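# Seat the knob's square peg in the opened top drawer

## Task

Push the loose knob's square peg all the way into the hole on the top drawer, and have that same drawer pulled out by 85 mm or more. Both conditions must hold by themselves at the end, without the robot supporting anything. When finished, open the grippers and withdraw the arms.

## Robot and tools

Robot: two six-joint arms named left_arm and right_arm, each with a parallel gripper. They face each other across a table; left_arm's base sits on the +y side, at (+0.079, +0.459, +0.100) m, and right_arm's at (+0.033, -0.471, +0.138) m. The scene frame has its origin at the table centre, +z upward, and the table surface at z = +0.020 m. The names left and right do not refer to image sides.

Gripper frame: the fingers extend along the gripper's +x axis and close along its y axis. end_effector_position is the point midway between the finger pads, roughly 3 to 4 cm short of the fingertips.

execute_actions(actions, pictures). actions is a list holding at most one item.
- An empty list commands nothing and just reports the state.
- {"rows": [...], "steps": n} applies one row per control step (1/30 s). You may give 1 to 15 rows; steps is at most 15 and defaults to 15. If there are fewer rows than steps, the final row is reused.
- {"steps": n} alone is a wait of up to 300 steps, counted from the previous result, so your reply time is included in it.
- pictures (true/false) chooses whether camera images come back; by default they do.

Row layout: one flat list of 14 numbers, each between -1 and 1. The first seven are for left_arm: dx, dy, dz, rx, ry, rz, opening. The last seven are the same for right_arm. Always send all 14, even when only one arm should move.
- dx, dy, dz, rx, ry, rz are an offset, not a pose. They are measured in that gripper's own axes. The reference is the gripper's pose in the latest result that showed it. Before any such result in the scene, and for later calls within the same reply, the reference is where the gripper is when the action begins. Every row in an action counts from this same reference, not from the row before it. Scale: 1.0 equals 0.6 m for translation and 180 degrees for rotation. rx, ry, rz form a single rotation vector.
- Zero offsets are not a hold: they pull the gripper back to its reference pose. To keep an arm still, send the offset that returns it to where you want it, then zeros in later calls of that reply.
- opening is absolute: +1 is fully open (0.088 m). Empty fingers touch at about -0.80; values down to -1 close no further. Closing from fully open takes at least about 0.5 s.
- Each control step, the commanded pose is limited to 70 mm and 16 degrees away from the measured pose. After an action ends, the arm continues only to that last limited pose, so large offsets may need several calls.

move(target, speed). target is one 14-number row, laid out exactly as above, with the same offset reference. Each gripper travels in a straight line to its target pose; both paths finish together, lasting 0.5 to 10 s (cut off at 10 s). speed is the top path speed in m/s, 0.002 to 0.5, default 0.25; rotation is capped at twice that value in rad/s. Openings are sent at the start. Paths ignore obstacles and the other arm, and the gripper can lag, wander or overshoot speed, especially with the arm stretched out. Faster contact or a target set deeper past the contact point means harder pressing. The result adds a "move:" line giving the ending (done, off_target, moving, held, fault), any limits (limits=paced: the sent pose was clipped; limits=held: some steps were blocked, after which the arm may jump ahead quickly), and each gripper's remaining distance from its target.

wait(seconds): 0 to 10 s of simulation with no new command.

zoom_image(camera, region): enlarges part of the latest image from cam_high, cam_low, cam_left_wrist or cam_right_wrist. region is [x0, y0, x1, y1] in pixels, origin top-left, at most 504 by 504. All images are 504x504. Calibration matrices (K, distortion, T_world_to_cam) are supplied per camera and may be slightly off.

read_manual(section): only "licences"; does not move anything.

finished_scene(scene): pass the current scene's number.

Results: each arm's line gives gripper position (m), quat_wxyz and linear/angular velocity in the scene frame; reported positions can be off, more at long reach. "pose unreachable" means the clearance check altered or blocked that arm's command; HELD marks steps where your row was not fully sent. A "Hand target" line shows where the controller is currently driving each gripper. grip_measured is the finger opening on the command scale; it may be off by about 1 mm and reads up to 0.061 narrower while squeezing something hard. To hold an object, command about 0.07 below grip_measured (less for a lighter grip). Joint positions end with the opening in metres. Joint torques and external torque estimates are also given.

Limits: joint ranges (rad) waist -3.054 to 3.054, shoulder 0.000 to 3.142, elbow 0.000 to 2.356, wrist pitch -1.571 to 1.571, wrist yaw -1.571 to 1.571, wrist roll -3.142 to 3.142. Load limits (N m): waist 18, shoulder 22.3, elbow 22.2, wrist pitch 5.86, wrist yaw 5.84, wrist roll 5.48. Exceeding one causes a torque fault: the arm freezes for 10 s and the rest of the call is dropped. Motor heat from holding loads warns at 50 °C and stops the arm at 95 °C, possibly cutting power.

Cautions: joint friction may leave the gripper short of target or tilted, and tiny moves may not happen; check the pose after each move and correct tilt. Occasional tugs on held parts or pushes on loose objects can occur. Never let the arms collide or press on each other, never knock anything off the table, and avoid drops, slips, slams and forceful pushes. Release the knob and drawer and move the arms away before ending.

Each tool is called as name(argument=value, ...), one argument or row to a line, values as JSON.

## Session

execute_actions(
  actions=[],
)

Scene clock: 0.00 s of 4500.00 s.
left_arm: end_effector_position=(+0.1315, +0.1486, +0.4256) grip_measured=+1.000 end_effector_quat_wxyz=(+0.765, -0.018, -0.022, -0.644) end_effector_velocity=(+0.000, +0.001, -0.004) end_effector_angular_velocity=(+0.016, +0.010, +0.004) | right_arm: end_effector_position=(-0.0926, -0.1791, +0.4577) grip_measured=+0.991 end_effector_quat_wxyz=(+0.549, +0.018, -0.014, +0.835) end_effector_velocity=(-0.002, -0.002, +0.003) end_effector_angular_velocity=(+0.015, -0.003, +0.019)
Joint positions: left_arm=[ 0.     0.845  0.652  0.249 -0.006  0.001  0.088] | right_arm=[-0.001  0.858  0.645  0.258 -0.    -0.004  0.088]
Joint velocities: left_arm=[-0.002 -0.007 -0.002 -0.022 -0.007 -0.007  0.   ] | right_arm=[-0.002 -0.002  0.002  0.007 -0.022 -0.007 -0.   ]
Joint torques (N m, as the arm reports them, + toward a larger angle): no reading
External joint torques (N m, as the arm's controller estimates them; a push from outside toward a larger angle lowers the number): no reading
Heat: left arm: hottest waist 30 °C (+0.0 °C/min); right arm: hottest shoulder 29 °C (+0.0 °C/min).
Hand target (left_arm): +0.131, +0.149, +0.426; +0.765, -0.018, -0.022, -0.644
Hand target (right_arm): -0.093, -0.179, +0.458; +0.549, +0.018, -0.014, +0.835

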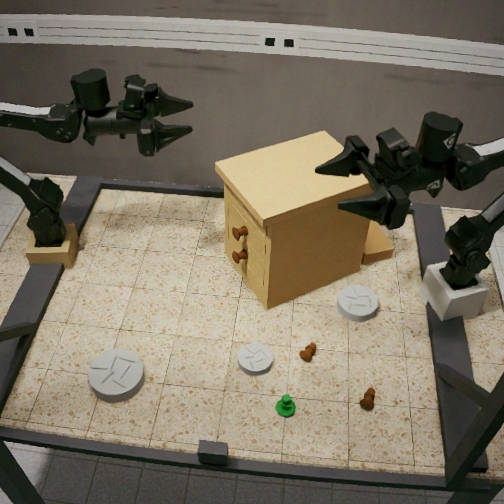

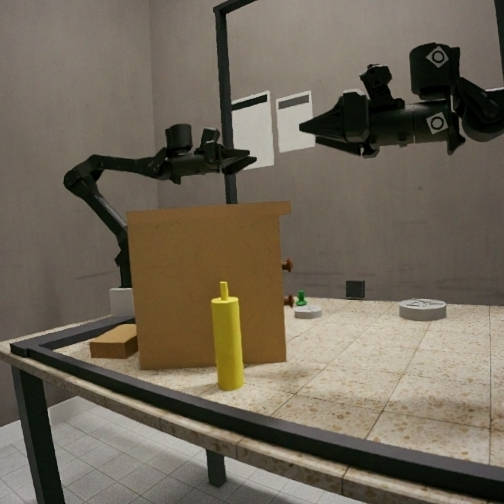

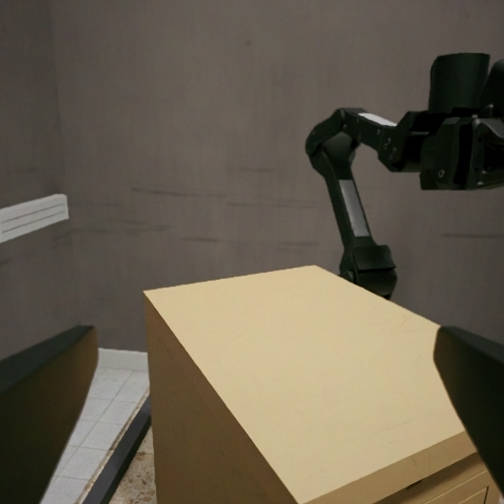

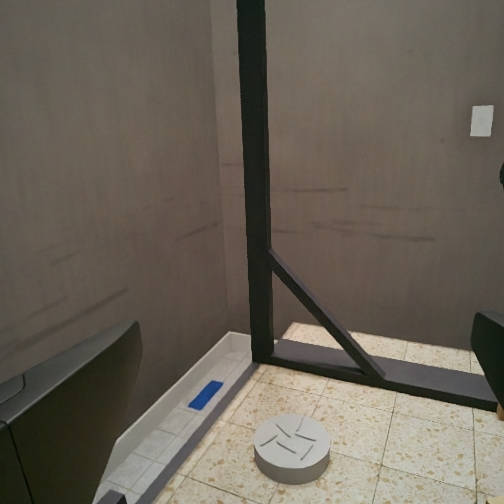

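zoom_image(
  camera="cam_high",
  region=[200, 120, 400, 320],
)

zoom_image(
  camera="cam_high",
  region=[220, 280, 420, 430],
)

zoom_image(
  camera="cam_low",
  region=[230, 180, 470, 350],
)

Region (200, 120, 400, 320) of cam_high's 504x504 image, scaled by 2.520, with more detail than that image has.

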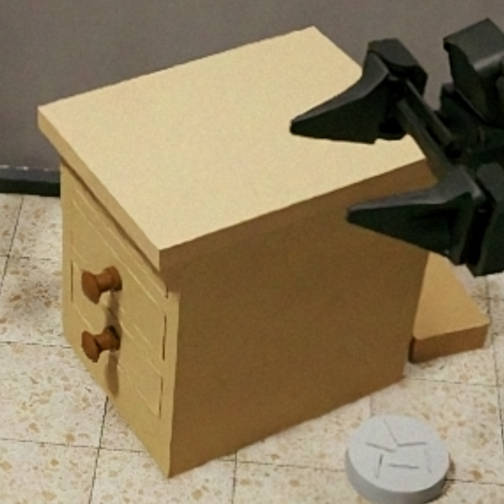

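Region (220, 280, 420, 430) of cam_high's 504x504 image, scaled by 2.520, with more detail than that image has; it fills the top 378 rows of this view, and the rest is white.

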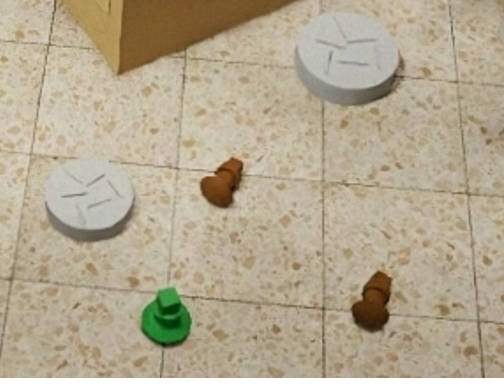

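Region (230, 180, 470, 350) of cam_low's 504x504 image, scaled by 2.100, with more detail than that image has; it fills the top 357 rows of this view, and the rest is white.

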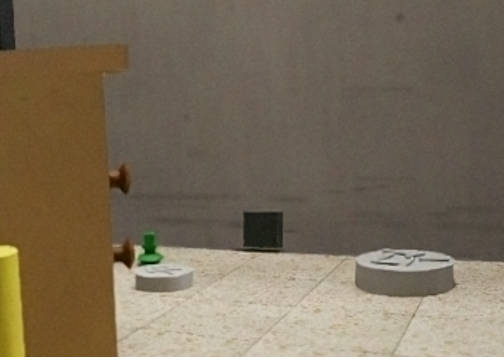

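zoom_image(
  camera="cam_high",
  region=[265, 330, 325, 425],
)

zoom_image(
  camera="cam_high",
  region=[340, 375, 400, 420],
)

zoom_image(
  camera="cam_high",
  region=[215, 180, 285, 290],
)

Region (265, 330, 325, 425) of cam_high's 504x504 image, scaled by 5.305, with more detail than that image has; it fills the left 318 columns of this view, and the rest is white.

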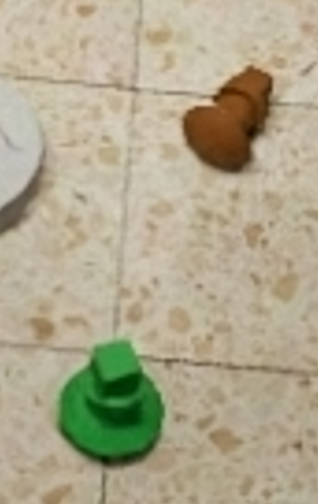

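Region (340, 375, 400, 420) of cam_high's 504x504 image, scaled by 8.400, with more detail than that image has; it fills the top 378 rows of this view, and the rest is white.

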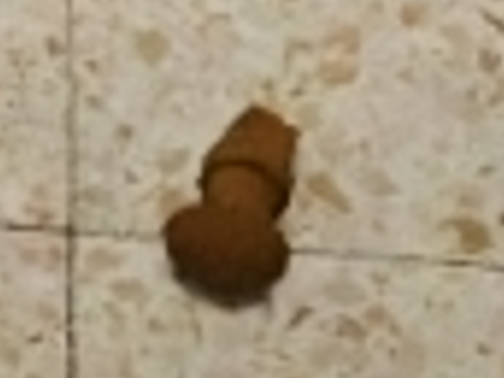

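Region (215, 180, 285, 290) of cam_high's 504x504 image, scaled by 4.582, with more detail than that image has; it fills the left 321 columns of this view, and the rest is white.

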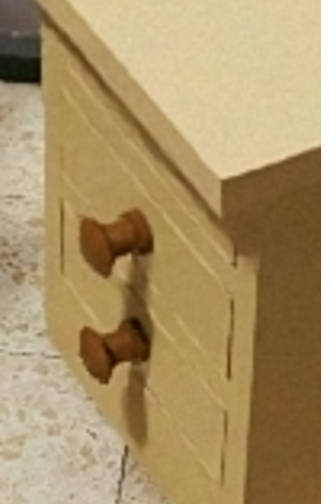

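move(
  target=[0.0325,-0.2195,-0.306,0,0,0.143,1, 0.173,0.203,-0.5,-0.07,0.496,0.07,1],
  speed=0.3,
)

Scene clock: 73.70 s of 4500.00 s.
left_arm: end_effector_position=(+0.0084, +0.0991, +0.2435) grip_measured=+1.000 end_effector_quat_wxyz=(+0.889, -0.022, -0.014, -0.458) end_effector_velocity=(-0.002, -0.001, -0.001) end_effector_angular_velocity=(+0.002, -0.012, -0.009) | right_arm: end_effector_position=(-0.2472, -0.1203, +0.1639) grip_measured=+0.991 end_effector_quat_wxyz=(+0.317, -0.626, +0.289, +0.651) end_effector_velocity=(+0.003, -0.004, -0.003) end_effector_angular_velocity=(-0.033, -0.018, +0.005)
Joint positions: left_arm=[-0.751  1.899  0.551  1.473 -1.204  0.092  0.088] | right_arm=[ 0.274  2.285  1.809 -1.047  0.021 -0.004  0.088]
Joint velocities: left_arm=[-0.002  0.012  0.002  0.022  0.007  0.022  0.   ] | right_arm=[-0.002  0.017  0.017 -0.037 -0.007 -0.007  0.   ]
Joint torques (N m, as the arm reports them, + toward a larger angle): left_arm=[-0.35 -4.83  4.09  1.45 -0.1   0.1 ] | right_arm=[  0.27 -10.12   8.23   0.29  -0.16  -0.12]
External joint torques (N m, as the arm's controller estimates them; a push from outside toward a larger angle lowers the number): left_arm=[-0.37  1.    0.56  0.26 -0.17  0.09] | right_arm=[ 0.26  0.57  2.53 -0.13 -0.16 -0.12]
Heat: left arm: hottest wrist pitch 35 °C (+4.0 °C/min); right arm: hottest elbow 35 °C (+5.0 °C/min).
Hand target (left_arm): +0.006, +0.098, +0.243; +0.889, -0.022, -0.014, -0.457
Hand target (right_arm): -0.251, -0.120, +0.161; -0.312, +0.627, -0.290, -0.652
Off the commanded pose (left_arm): 0.003 m, 0 deg.
Off the commanded pose (right_arm): 0.003 m, 0 deg.
After step 90, 67.40 s passed at rest.
move: done
camera_calibration (this result's frames):
cam_left_wrist: T_world_to_cam=[[-0.826194, -0.561292, 0.0485276, 0.0553627], [-0.187388, 0.192548, -0.963229, 0.253324], [0.531309, -0.804908, -0.264262, 0.221886], [0, 0, 0, 1]] pos_world=[-0.0246796, 0.160895, 0.299958]
cam_right_wrist: T_world_to_cam=[[0.80048, 0.599353, -0.00269964, 0.28013], [0.576761, -0.769065, 0.275476, 0.0386773], [0.163031, -0.22207, -0.961304, 0.252497], [0, 0, 0, 1]] pos_world=[-0.287711, -0.0820796, 0.232828]

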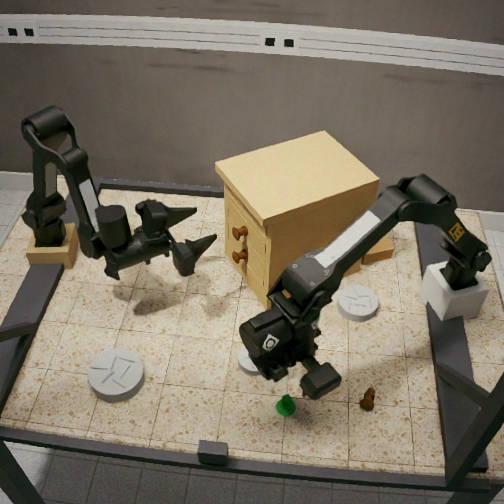

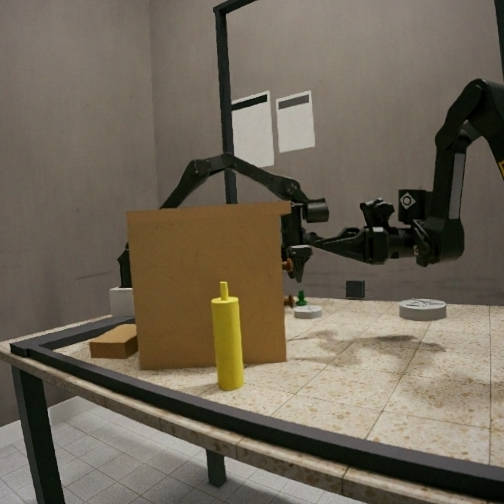

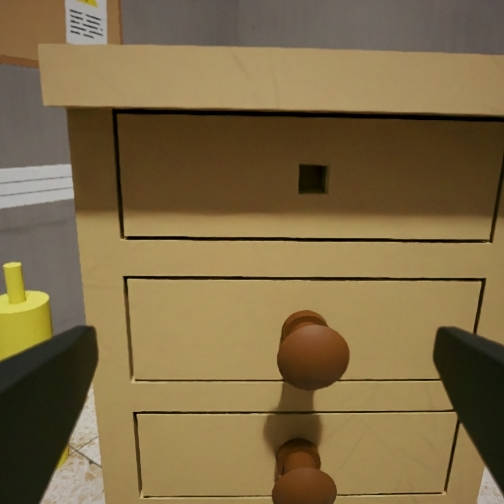

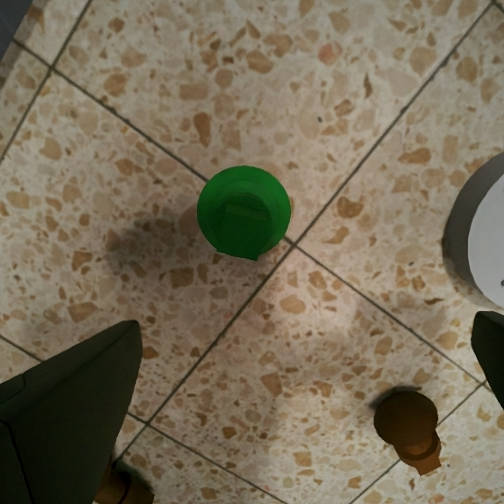

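zoom_image(
  camera="cam_right_wrist",
  region=[170, 140, 320, 290],
)

zoom_image(
  camera="cam_right_wrist",
  region=[340, 370, 474, 504],
)

zoom_image(
  camera="cam_left_wrist",
  region=[240, 130, 390, 280],
)

Region (170, 140, 320, 290) of cam_right_wrist's 504x504 image, scaled by 3.360, with more detail than that image has.

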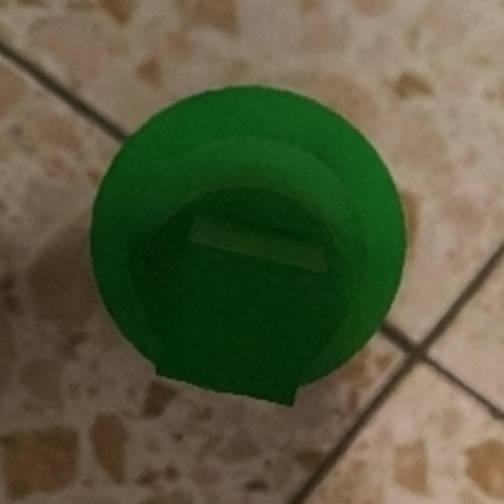

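Region (340, 370, 474, 504) of cam_right_wrist's 504x504 image, scaled by 3.761, with more detail than that image has.

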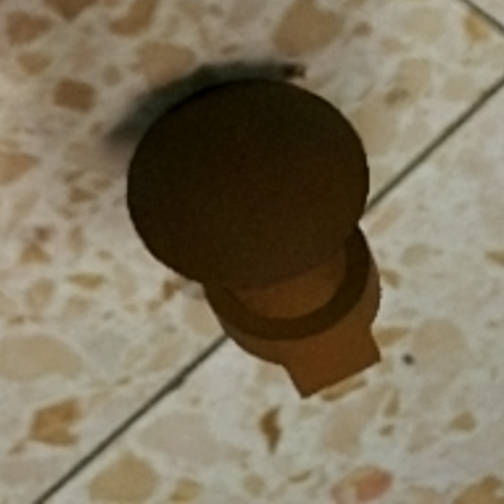

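Region (240, 130, 390, 280) of cam_left_wrist's 504x504 image, scaled by 3.360, with more detail than that image has.

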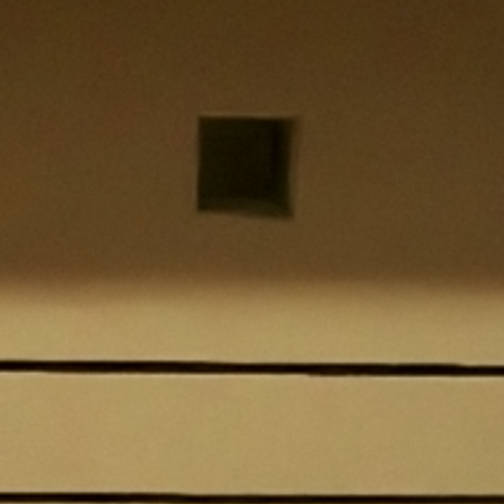

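move(
  target=[0,0,0,0,0,0,1, 0,0.1325,-0.258,0,0,0,1],
  speed=0.3,
)

zoom_image(
  camera="cam_right_wrist",
  region=[100, 100, 504, 504],
)

Scene clock: 89.47 s of 4500.00 s.
left_arm: end_effector_position=(+0.0083, +0.0991, +0.2433) grip_measured=+1.000 end_effector_quat_wxyz=(+0.889, -0.021, -0.014, -0.458) end_effector_velocity=(-0.000, +0.000, -0.001) end_effector_angular_velocity=(+0.019, -0.015, +0.005) | right_arm: end_effector_position=(-0.2138, -0.2884, +0.1556) grip_measured=+0.991 end_effector_quat_wxyz=(+0.314, -0.626, +0.290, +0.652) end_effector_velocity=(+0.002, -0.003, -0.000) end_effector_angular_velocity=(-0.005, +0.007, -0.005)
Joint positions: left_arm=[-0.751  1.9    0.551  1.475 -1.204  0.093  0.088] | right_arm=[ 0.54   1.795  1.036 -0.769  0.027  0.261  0.088]
Joint velocities: left_arm=[-0.002 -0.002  0.002 -0.022 -0.007  0.007  0.   ] | right_arm=[ 0.002 -0.012 -0.017  0.007 -0.007  0.007 -0.   ]
Joint torques (N m, as the arm reports them, + toward a larger angle): left_arm=[ 0.14 -6.01  3.12  1.    0.09 -0.06] | right_arm=[ 0.19 -8.7   4.59  0.59  0.24  0.18]
External joint torques (N m, as the arm's controller estimates them; a push from outside toward a larger angle lowers the number): left_arm=[ 0.14 -0.21 -0.38 -0.17  0.01 -0.07] | right_arm=[ 0.21 -1.94 -0.5   0.17  0.22  0.18]
Heat: left arm: hottest wrist pitch 35 °C (+3.0 °C/min); right arm: hottest elbow 35 °C (+3.0 °C/min).
Hand target (left_arm): +0.008, +0.099, +0.243; +0.888, -0.021, -0.014, -0.458
Hand target (right_arm): -0.211, -0.291, +0.155; -0.317, +0.626, -0.289, -0.651
Off the commanded pose (left_arm): 0.000 m, 0 deg.
Off the commanded pose (right_arm): 0.004 m, 0 deg.
After step 90, 11.53 s passed at rest.
move: done
camera_calibration (this result's frames):
cam_left_wrist: T_world_to_cam=[[-0.826194, -0.56136, 0.0477292, 0.0554278], [-0.186651, 0.192802, -0.963322, 0.253126], [0.531568, -0.8048, -0.264071, 0.221835], [0, 0, 0, 1]] pos_world=[-0.02488, 0.160844, 0.299776]
cam_right_wrist: T_world_to_cam=[[0.79928, 0.600902, -0.00826887, 0.355134], [0.579435, -0.766929, 0.275817, -0.106378], [0.159397, -0.225246, -0.961175, 0.20009], [0, 0, 0, 1]] pos_world=[-0.254106, -0.249915, 0.224599]

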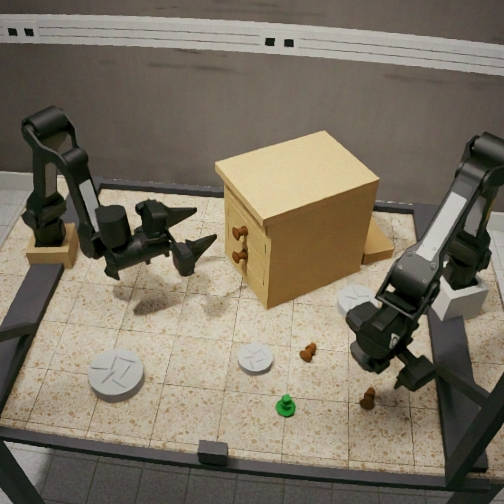

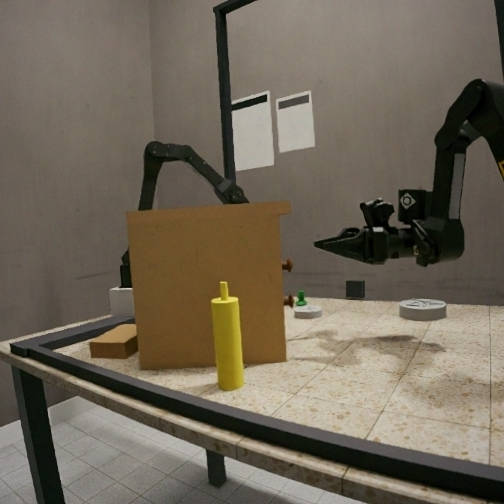

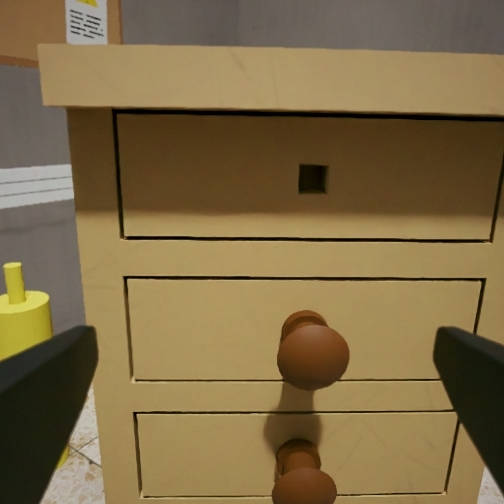

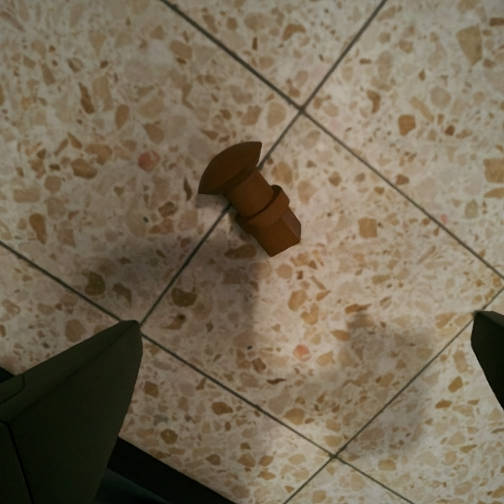

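Region (100, 100, 504, 504) of cam_right_wrist's 504x504 image, scaled by 1.248, with more detail than that image has.

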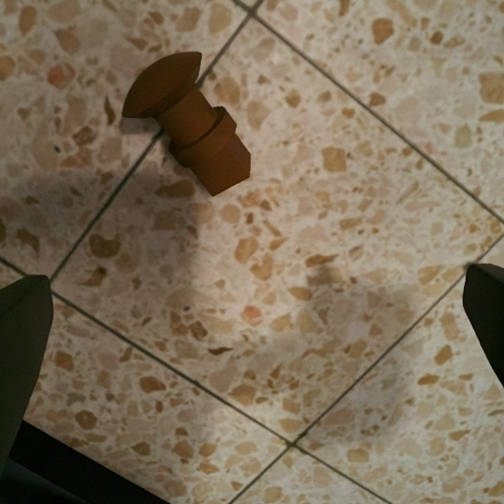

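zoom_image(
  camera="cam_right_wrist",
  region=[185, 130, 325, 270],
)

Region (185, 130, 325, 270) of cam_right_wrist's 504x504 image, scaled by 3.600, with more detail than that image has.

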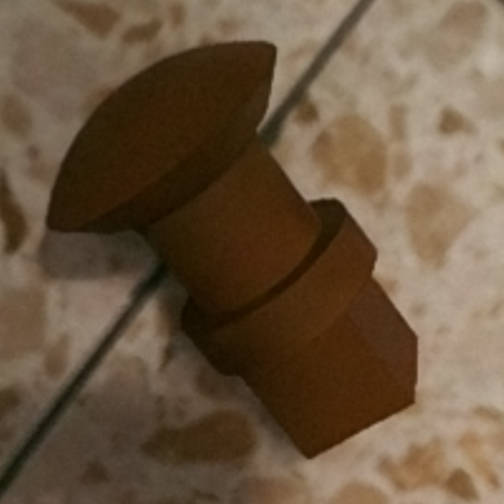

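move(
  target=[0,0,0,0,0,0,1, 0,-0.265,0.038,0,0,0,1],
  speed=0.3,
)

zoom_image(
  camera="cam_right_wrist",
  region=[150, 110, 350, 310],
)

Scene clock: 101.43 s of 4500.00 s.
left_arm: end_effector_position=(+0.0083, +0.0991, +0.2433) grip_measured=+1.000 end_effector_quat_wxyz=(+0.889, -0.021, -0.014, -0.458) end_effector_velocity=(+0.002, +0.002, -0.004) end_effector_angular_velocity=(+0.011, +0.005, +0.018) | right_arm: end_effector_position=(-0.1042, -0.1737, +0.1587) grip_measured=+0.991 end_effector_quat_wxyz=(+0.316, -0.627, +0.290, +0.650) end_effector_velocity=(+0.003, +0.004, +0.002) end_effector_angular_velocity=(-0.001, +0.007, +0.005)
Joint positions: left_arm=[-0.751  1.9    0.551  1.475 -1.204  0.093  0.088] | right_arm=[ 0.029  1.854  1.126 -0.795  0.007 -0.248  0.088]
Joint velocities: left_arm=[-0.002  0.002 -0.002 -0.022 -0.022 -0.022  0.   ] | right_arm=[-0.017  0.002  0.012 -0.007 -0.007 -0.022 -0.   ]
Joint torques (N m, as the arm reports them, + toward a larger angle): left_arm=[-0.02 -6.02  3.14  1.19  0.05  0.01] | right_arm=[-0.22 -6.93  7.75  0.31 -0.24 -0.27]
External joint torques (N m, as the arm's controller estimates them; a push from outside toward a larger angle lowers the number): left_arm=[-0.03 -0.23 -0.35  0.02 -0.03  0.  ] | right_arm=[-0.17  0.42  2.52 -0.12 -0.22 -0.28]
Heat: left arm: hottest wrist pitch 34 °C (+1.0 °C/min); right arm: hottest shoulder 34 °C (+1.0 °C/min).
Hand target (left_arm): +0.008, +0.099, +0.243; +0.889, -0.021, -0.014, -0.458
Hand target (right_arm): -0.105, -0.171, +0.159; -0.314, +0.626, -0.291, -0.652
Off the commanded pose (left_arm): 0.000 m, 0 deg.
Off the commanded pose (right_arm): 0.004 m, 0 deg.
After step 90, 7.83 s passed at rest.
move: done
camera_calibration (this result's frames):
cam_left_wrist: T_world_to_cam=[[-0.826194, -0.56136, 0.0477292, 0.0554278], [-0.186651, 0.192802, -0.963322, 0.253126], [0.531568, -0.8048, -0.264071, 0.221835], [0, 0, 0, 1]] pos_world=[-0.02488, 0.160844, 0.299776]
cam_right_wrist: T_world_to_cam=[[0.800738, 0.598999, -0.00435703, 0.197855], [0.576323, -0.7684, 0.278232, -0.0838442], [0.163313, -0.225302, -0.960504, 0.211715], [0, 0, 0, 1]] pos_world=[-0.144684, -0.135241, 0.227544]

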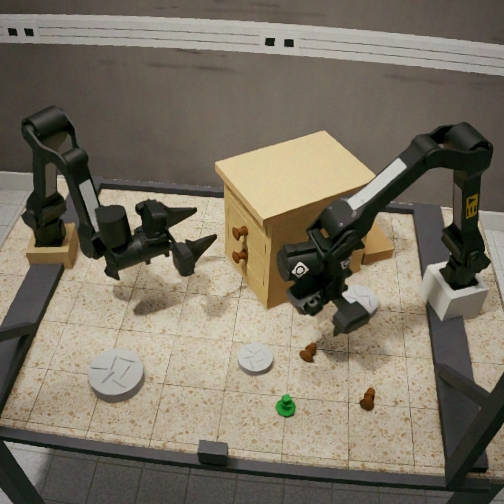

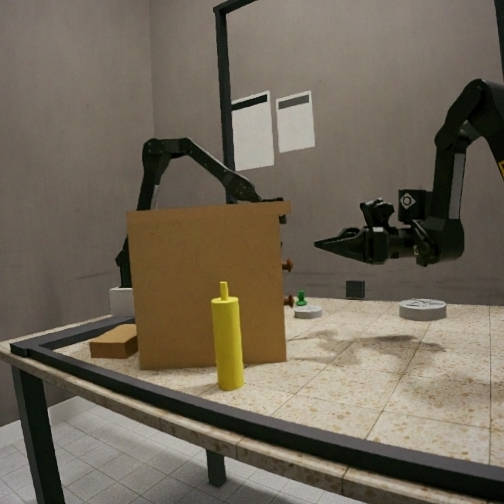

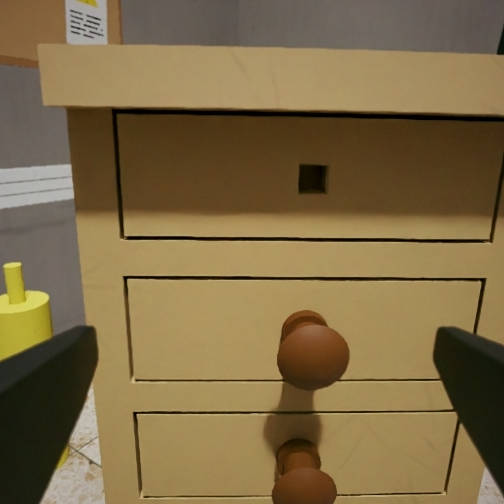

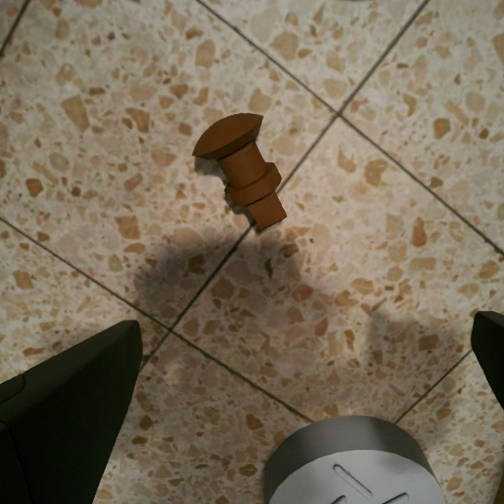

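Region (150, 110, 350, 310) of cam_right_wrist's 504x504 image, scaled by 2.520, with more detail than that image has.

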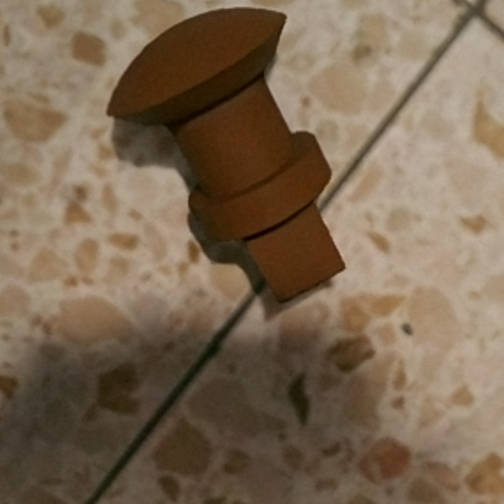

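move(
  target=[0,0,0,0,0,0,1, 0.095,-0.015,-0.008,-0.1413,-0.1092,0.0249,-0.1],
  speed=0.2,
)

Scene clock: 167.70 s of 4500.00 s.
left_arm: end_effector_position=(+0.0083, +0.0991, +0.2433) grip_measured=+1.000 end_effector_quat_wxyz=(+0.889, -0.021, -0.014, -0.458) end_effector_velocity=(+0.000, +0.001, -0.002) end_effector_angular_velocity=(+0.006, -0.000, +0.004) | right_arm: end_effector_position=(-0.0967, -0.1647, +0.1076) grip_measured=-0.098 end_effector_quat_wxyz=(+0.197, -0.548, +0.101, +0.807) end_effector_velocity=(-0.000, -0.001, +0.000) end_effector_angular_velocity=(+0.008, +0.013, +0.033)
Joint positions: left_arm=[-0.751  1.9    0.551  1.475 -1.204  0.093  0.088] | right_arm=[-0.12   1.852  0.797 -0.21  -0.252 -0.811  0.034]
Joint velocities: left_arm=[-0.002  0.002 -0.002 -0.007 -0.007 -0.007  0.   ] | right_arm=[-0.007 -0.002 -0.007  0.007 -0.022 -0.037 -0.   ]
Joint torques (N m, as the arm reports them, + toward a larger angle): left_arm=[ 0.11 -5.9   3.16  1.16  0.07  0.02] | right_arm=[-0.18 -6.17  4.14  1.04 -0.43 -0.23]
External joint torques (N m, as the arm's controller estimates them; a push from outside toward a larger angle lowers the number): left_arm=[ 0.14 -0.13 -0.34 -0.02 -0.01  0.01] | right_arm=[-0.21  0.5  -0.42  0.22 -0.21 -0.24]
Heat: left arm: hottest wrist pitch 34 °C (+0.0 °C/min); right arm: hottest elbow 35 °C (+1.0 °C/min).
Hand target (left_arm): +0.008, +0.099, +0.243; +0.889, -0.021, -0.014, -0.458
Hand target (right_arm): -0.095, -0.170, +0.102; +0.191, -0.550, +0.107, +0.806
Off the commanded pose (left_arm): 0.000 m, 0 deg.
Off the commanded pose (right_arm): 0.007 m, 1 deg.
After step 90, 61.37 s passed at rest.
move: done
camera_calibration (this result's frames):
cam_left_wrist: T_world_to_cam=[[-0.826194, -0.56136, 0.0477292, 0.0554278], [-0.186651, 0.192802, -0.963322, 0.253126], [0.531568, -0.8048, -0.264071, 0.221835], [0, 0, 0, 1]] pos_world=[-0.02488, 0.160844, 0.299776]
cam_right_wrist: T_world_to_cam=[[0.456942, 0.889322, 0.0176058, 0.198425], [0.888205, -0.455123, -0.062886, 0.0514636], [-0.0479131, 0.0443728, -0.997865, 0.191387], [0, 0, 0, 1]] pos_world=[-0.127209, -0.161534, 0.190722]

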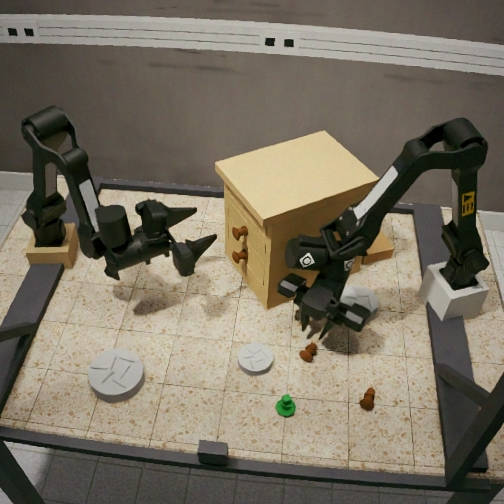

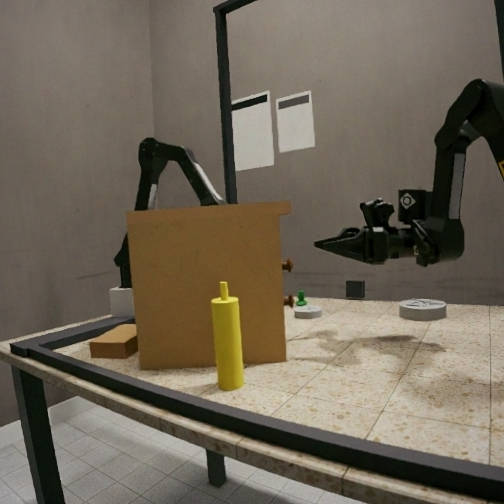

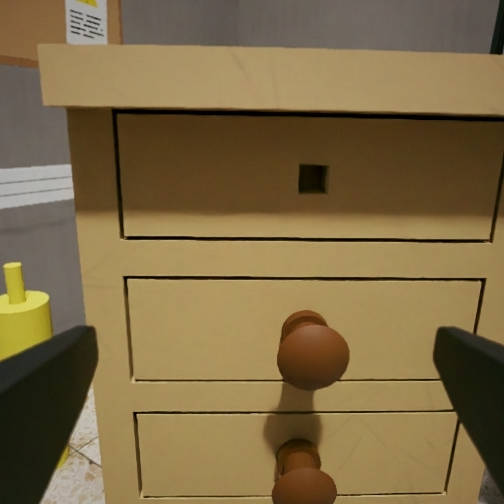

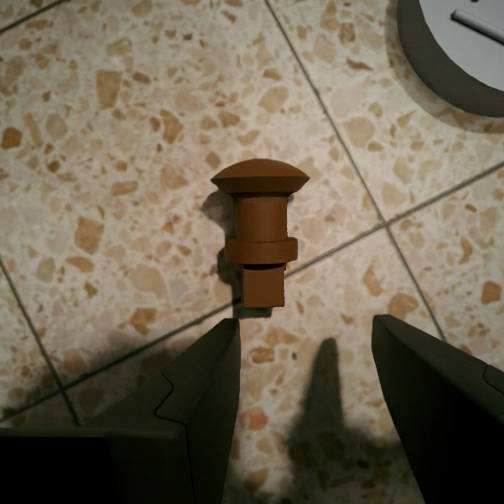

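move(
  target=[0,0,0,0,0,0,1, 0.055,0.016,-0.02,0,0,0,-0.1],
  speed=0.08,
)

Scene clock: 179.53 s of 4500.00 s.
left_arm: end_effector_position=(+0.0083, +0.0991, +0.2433) grip_measured=+1.000 end_effector_quat_wxyz=(+0.889, -0.021, -0.014, -0.458) end_effector_velocity=(-0.000, +0.000, +0.000) end_effector_angular_velocity=(-0.002, +0.005, +0.004) | right_arm: end_effector_position=(-0.1030, -0.1640, +0.0810) grip_measured=-0.098 end_effector_quat_wxyz=(+0.202, -0.540, +0.091, +0.812) end_effector_velocity=(-0.006, +0.006, +0.004) end_effector_angular_velocity=(+0.040, +0.032, +0.016)
Joint positions: left_arm=[-0.751  1.9    0.551  1.475 -1.204  0.093  0.088] | right_arm=[-0.103  1.942  0.754 -0.046 -0.253 -0.795  0.034]
Joint velocities: left_arm=[-0.002 -0.002  0.002 -0.007 -0.007 -0.007  0.   ] | right_arm=[ 0.002 -0.002 -0.007  0.051 -0.022 -0.007 -0.   ]
Joint torques (N m, as the arm reports them, + toward a larger angle): left_arm=[-0.02 -5.81  3.39  1.17  0.01  0.07] | right_arm=[ 0.28 -5.08  3.43  1.13  0.04  0.19]
External joint torques (N m, as the arm's controller estimates them; a push from outside toward a larger angle lowers the number): left_arm=[-0.01  0.05 -0.16 -0.03 -0.08  0.06] | right_arm=[ 0.28  1.78 -0.72  0.25  0.26  0.18]
Heat: left arm: hottest wrist pitch 34 °C (+0.0 °C/min); right arm: hottest shoulder 34 °C (+0.0 °C/min).
Hand target (left_arm): +0.008, +0.099, +0.243; +0.889, -0.021, -0.014, -0.458
Hand target (right_arm): -0.101, -0.172, +0.072; +0.197, -0.548, +0.101, +0.807
Off the commanded pose (left_arm): 0.000 m, 0 deg.
Off the commanded pose (right_arm): 0.012 m, 2 deg.
After step 90, 8.00 s passed at rest.
move: off_target (right_arm)
camera_calibration (this result's frames):
cam_left_wrist: T_world_to_cam=[[-0.826194, -0.56136, 0.0477292, 0.0554278], [-0.186651, 0.192802, -0.963322, 0.253126], [0.531568, -0.8048, -0.264071, 0.221835], [0, 0, 0, 1]] pos_world=[-0.02488, 0.160844, 0.299776]
cam_right_wrist: T_world_to_cam=[[0.455217, 0.889744, 0.0336625, 0.199756], [0.888243, -0.451182, -0.086361, 0.058228], [-0.0616513, 0.0692135, -0.995695, 0.167074], [0, 0, 0, 1]] pos_world=[-0.132353, -0.163024, 0.164659]

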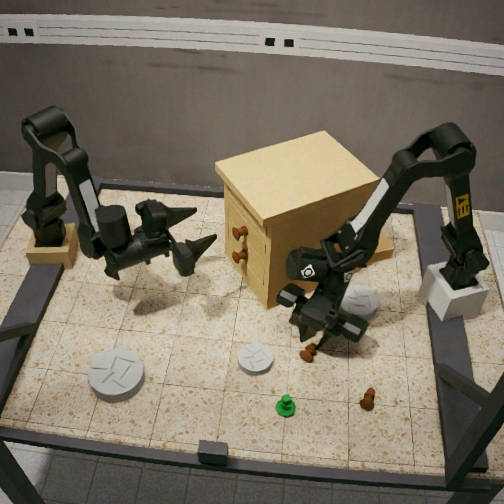

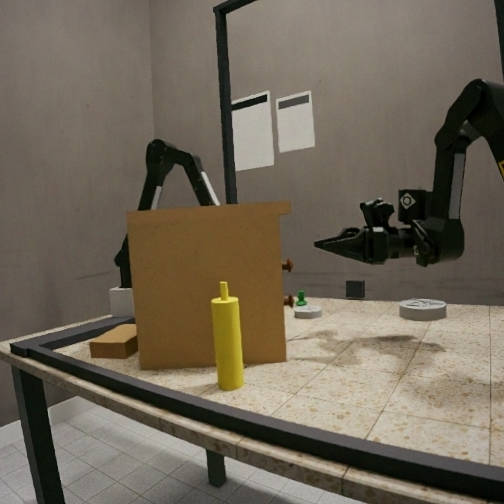

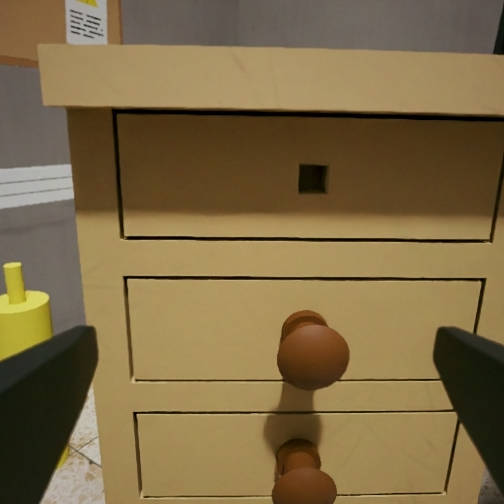

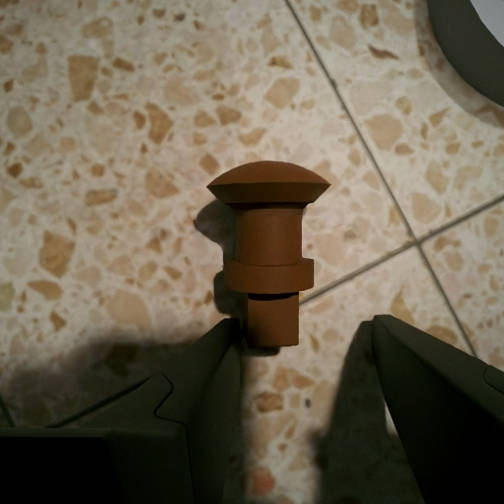

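execute_actions(
  actions=[
    {"rows":[[0,0,0,0,0,0,1, 0,0.022,-0.012,0,0,0,-0.1]],"steps":15},
  ],
)

Scene clock: 184.17 s of 4500.00 s.
left_arm: end_effector_position=(+0.0083, +0.0991, +0.2433) grip_measured=+1.000 end_effector_quat_wxyz=(+0.889, -0.021, -0.014, -0.458) end_effector_velocity=(-0.000, +0.000, +0.001) end_effector_angular_velocity=(-0.010, +0.011, +0.004) | right_arm: end_effector_position=(-0.1039, -0.1710, +0.0810) grip_measured=-0.098 end_effector_quat_wxyz=(+0.206, -0.535, +0.085, +0.815) end_effector_velocity=(+0.000, +0.001, +0.001) end_effector_angular_velocity=(+0.021, -0.003, +0.007)
Joint positions: left_arm=[-0.751  1.9    0.551  1.475 -1.204  0.093  0.088] | right_arm=[-0.093  1.92   0.708  0.001 -0.253 -0.786  0.034]
Joint velocities: left_arm=[-0.002  0.002  0.002  0.007 -0.007 -0.007  0.   ] | right_arm=[ 0.002 -0.007 -0.012  0.022  0.007 -0.007 -0.   ]
Joint torques (N m, as the arm reports them, + toward a larger angle): left_arm=[ 0.04 -5.92  3.23  1.21  0.08  0.03] | right_arm=[ 0.46 -7.38  2.92  0.79 -0.04  0.18]
External joint torques (N m, as the arm's controller estimates them; a push from outside toward a larger angle lowers the number): left_arm=[ 0.04 -0.06 -0.32  0.01  0.    0.02] | right_arm=[ 0.44 -0.76 -1.15 -0.14  0.17  0.17]
Heat: left arm: hottest wrist pitch 34 °C (+0.0 °C/min); right arm: hottest shoulder 34 °C (+0.0 °C/min).
Hand target (left_arm): +0.008, +0.099, +0.243; +0.889, -0.021, -0.014, -0.458
Hand target (right_arm): -0.102, -0.179, +0.077; +0.202, -0.540, +0.091, +0.812
Off the commanded pose (left_arm): 0.000 m, 0 deg.
Off the commanded pose (right_arm): 0.009 m, 1 deg.
Steps of this call (steps 1 to 90: nothing new was sent; then 1.13 s passed at rest; steps 91 to 105: all 15 steps of this action). Readings (end_effector_position):
91: left_arm (+0.0083, +0.0991, +0.2433) | right_arm (-0.1034, -0.1640, +0.0809)
92: left_arm (+0.0083, +0.0991, +0.2433) | right_arm (-0.1035, -0.1648, +0.0809)
94: left_arm (+0.0083, +0.0991, +0.2433) | right_arm (-0.1037, -0.1672, +0.0809)
98: left_arm (+0.0083, +0.0991, +0.2433) | right_arm (-0.1039, -0.1697, +0.0811)
105: the state above
camera_calibration (this result's frames):
cam_left_wrist: T_world_to_cam=[[-0.826194, -0.56136, 0.0477292, 0.0554278], [-0.186651, 0.192802, -0.963322, 0.253126], [0.531568, -0.8048, -0.264071, 0.221835], [0, 0, 0, 1]] pos_world=[-0.02488, 0.160844, 0.299776]
cam_right_wrist: T_world_to_cam=[[0.45484, 0.889406, 0.0455864, 0.205294], [0.887771, -0.448757, -0.102371, 0.0576168], [-0.0705924, 0.0870329, -0.993701, 0.16946], [0, 0, 0, 1]] pos_world=[-0.132564, -0.171482, 0.164933]

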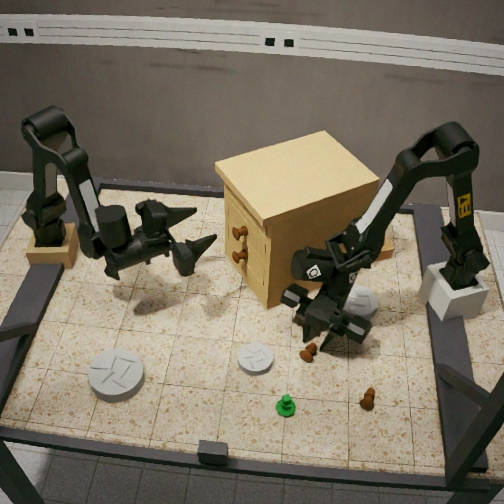

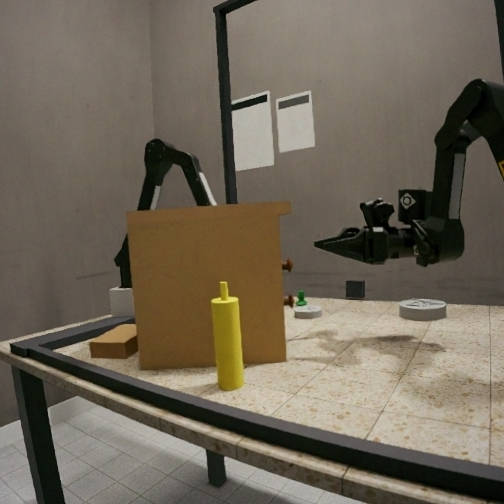

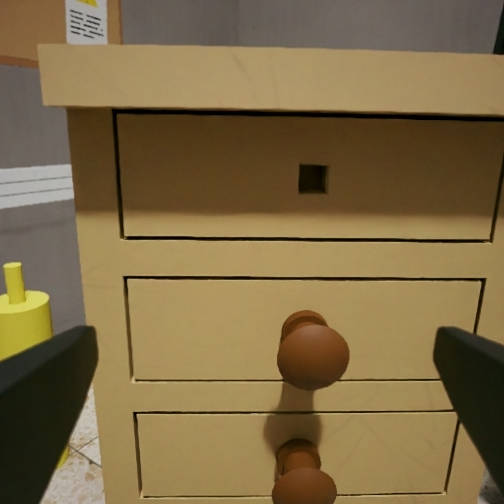

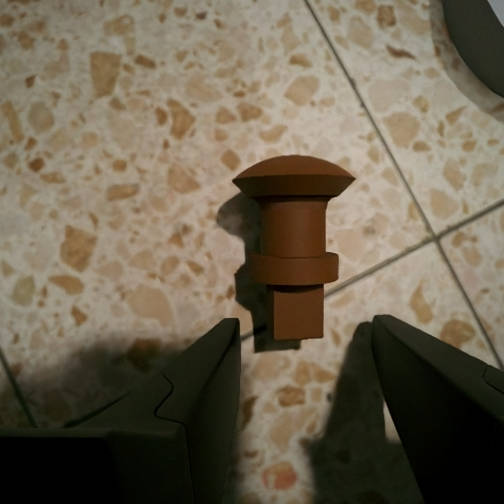

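execute_actions(
  actions=[
    {"rows":[[0,0,0,0,0,0,1, 0.02,0,-0.007,0,0,0.01,-0.1],[0,0,0,0,0,0,1, 0.03,0,-0.011,0,0,0.02,-0.1],[0,0,0,0,0,0,1, 0.042,0,-0.015,0,0,0.022,-0.1]],"steps":15},
  ],
)

Scene clock: 189.37 s of 4500.00 s.
left_arm: end_effector_position=(+0.0083, +0.0991, +0.2433) grip_measured=+1.000 end_effector_quat_wxyz=(+0.889, -0.021, -0.014, -0.458) end_effector_velocity=(+0.002, +0.001, -0.003) end_effector_angular_velocity=(+0.023, -0.017, +0.010) | right_arm: end_effector_position=(-0.1130, -0.1580, +0.0757) grip_measured=-0.098 end_effector_quat_wxyz=(+0.188, -0.508, +0.085, +0.836) end_effector_velocity=(-0.004, +0.004, +0.000) end_effector_angular_velocity=(+0.006, +0.030, +0.025)
Joint positions: left_arm=[-0.751  1.9    0.551  1.475 -1.204  0.093  0.088] | right_arm=[-0.115  1.992  0.764  0.021 -0.336 -0.815  0.034]
Joint velocities: left_arm=[ 0.002 -0.002 -0.002 -0.022 -0.007  0.007  0.   ] | right_arm=[-0.007  0.017  0.017  0.007 -0.037 -0.022 -0.   ]
Joint torques (N m, as the arm reports them, + toward a larger angle): left_arm=[-0.02 -5.97  3.03  1.21  0.04 -0.01] | right_arm=[-0.13 -1.29  3.47  0.84  0.64 -0.33]
External joint torques (N m, as the arm's controller estimates them; a push from outside toward a larger angle lowers the number): left_arm=[-0.06 -0.16 -0.47  0.03 -0.03 -0.02] | right_arm=[-0.1   5.74 -0.45 -0.06  0.9  -0.34]
Heat: left arm: hottest wrist pitch 34 °C (+0.0 °C/min); right arm: hottest shoulder 34 °C (+0.0 °C/min).
Hand target (left_arm): +0.008, +0.099, +0.243; +0.889, -0.021, -0.014, -0.458
Hand target (right_arm): -0.105, -0.169, +0.056; +0.178, -0.531, +0.103, +0.822
Off the commanded pose (left_arm): 0.000 m, 0 deg.
Off the commanded pose (right_arm): 0.025 m, 4 deg.
Steps of this call (steps 1 to 90: nothing new was sent; then 1.70 s passed at rest; steps 91 to 105: all 15 steps of this action). Readings (end_effector_position):
91: left_arm (+0.0083, +0.0991, +0.2433) | right_arm (-0.1040, -0.1713, +0.0802)
92: left_arm (+0.0083, +0.0991, +0.2433) | right_arm (-0.1046, -0.1712, +0.0790)
94: left_arm (+0.0083, +0.0991, +0.2433) | right_arm (-0.1075, -0.1674, +0.0772)
98: left_arm (+0.0083, +0.0991, +0.2433) | right_arm (-0.1114, -0.1607, +0.0762)
105: the state above
camera_calibration (this result's frames):
cam_left_wrist: T_world_to_cam=[[-0.826194, -0.56136, 0.0477292, 0.0554278], [-0.186651, 0.192802, -0.963322, 0.253126], [0.531568, -0.8048, -0.264071, 0.221835], [0, 0, 0, 1]] pos_world=[-0.02488, 0.160844, 0.299776]
cam_right_wrist: T_world_to_cam=[[0.426189, 0.904589, 0.00901464, 0.200072], [0.89345, -0.419337, -0.160949, 0.0807149], [-0.141812, 0.0766488, -0.986922, 0.152176], [0, 0, 0, 1]] pos_world=[-0.135803, -0.1588, 0.161373]

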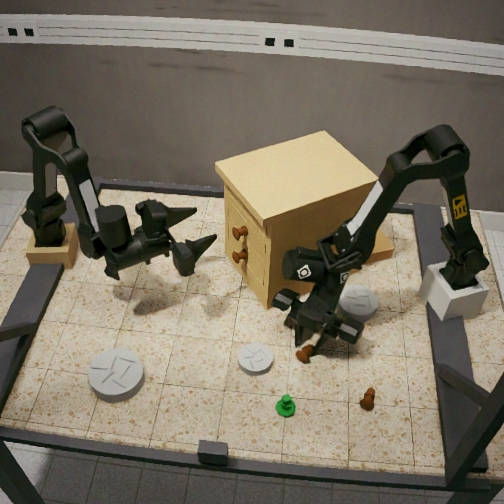

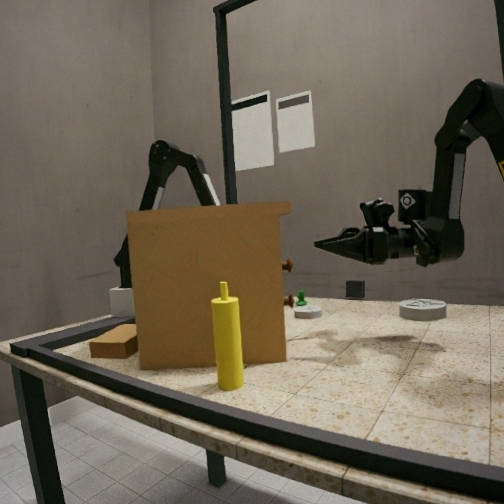

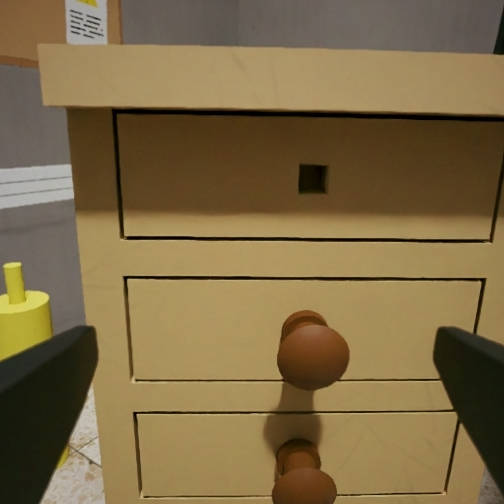

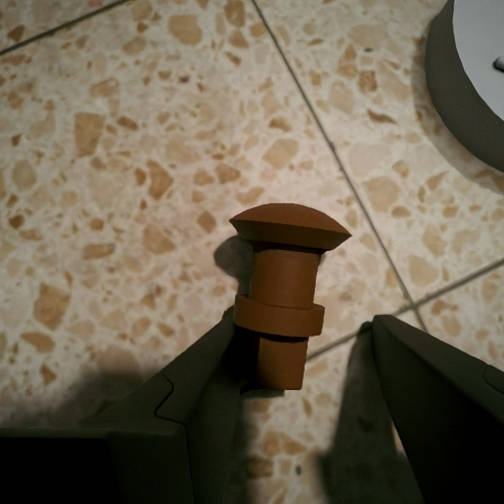

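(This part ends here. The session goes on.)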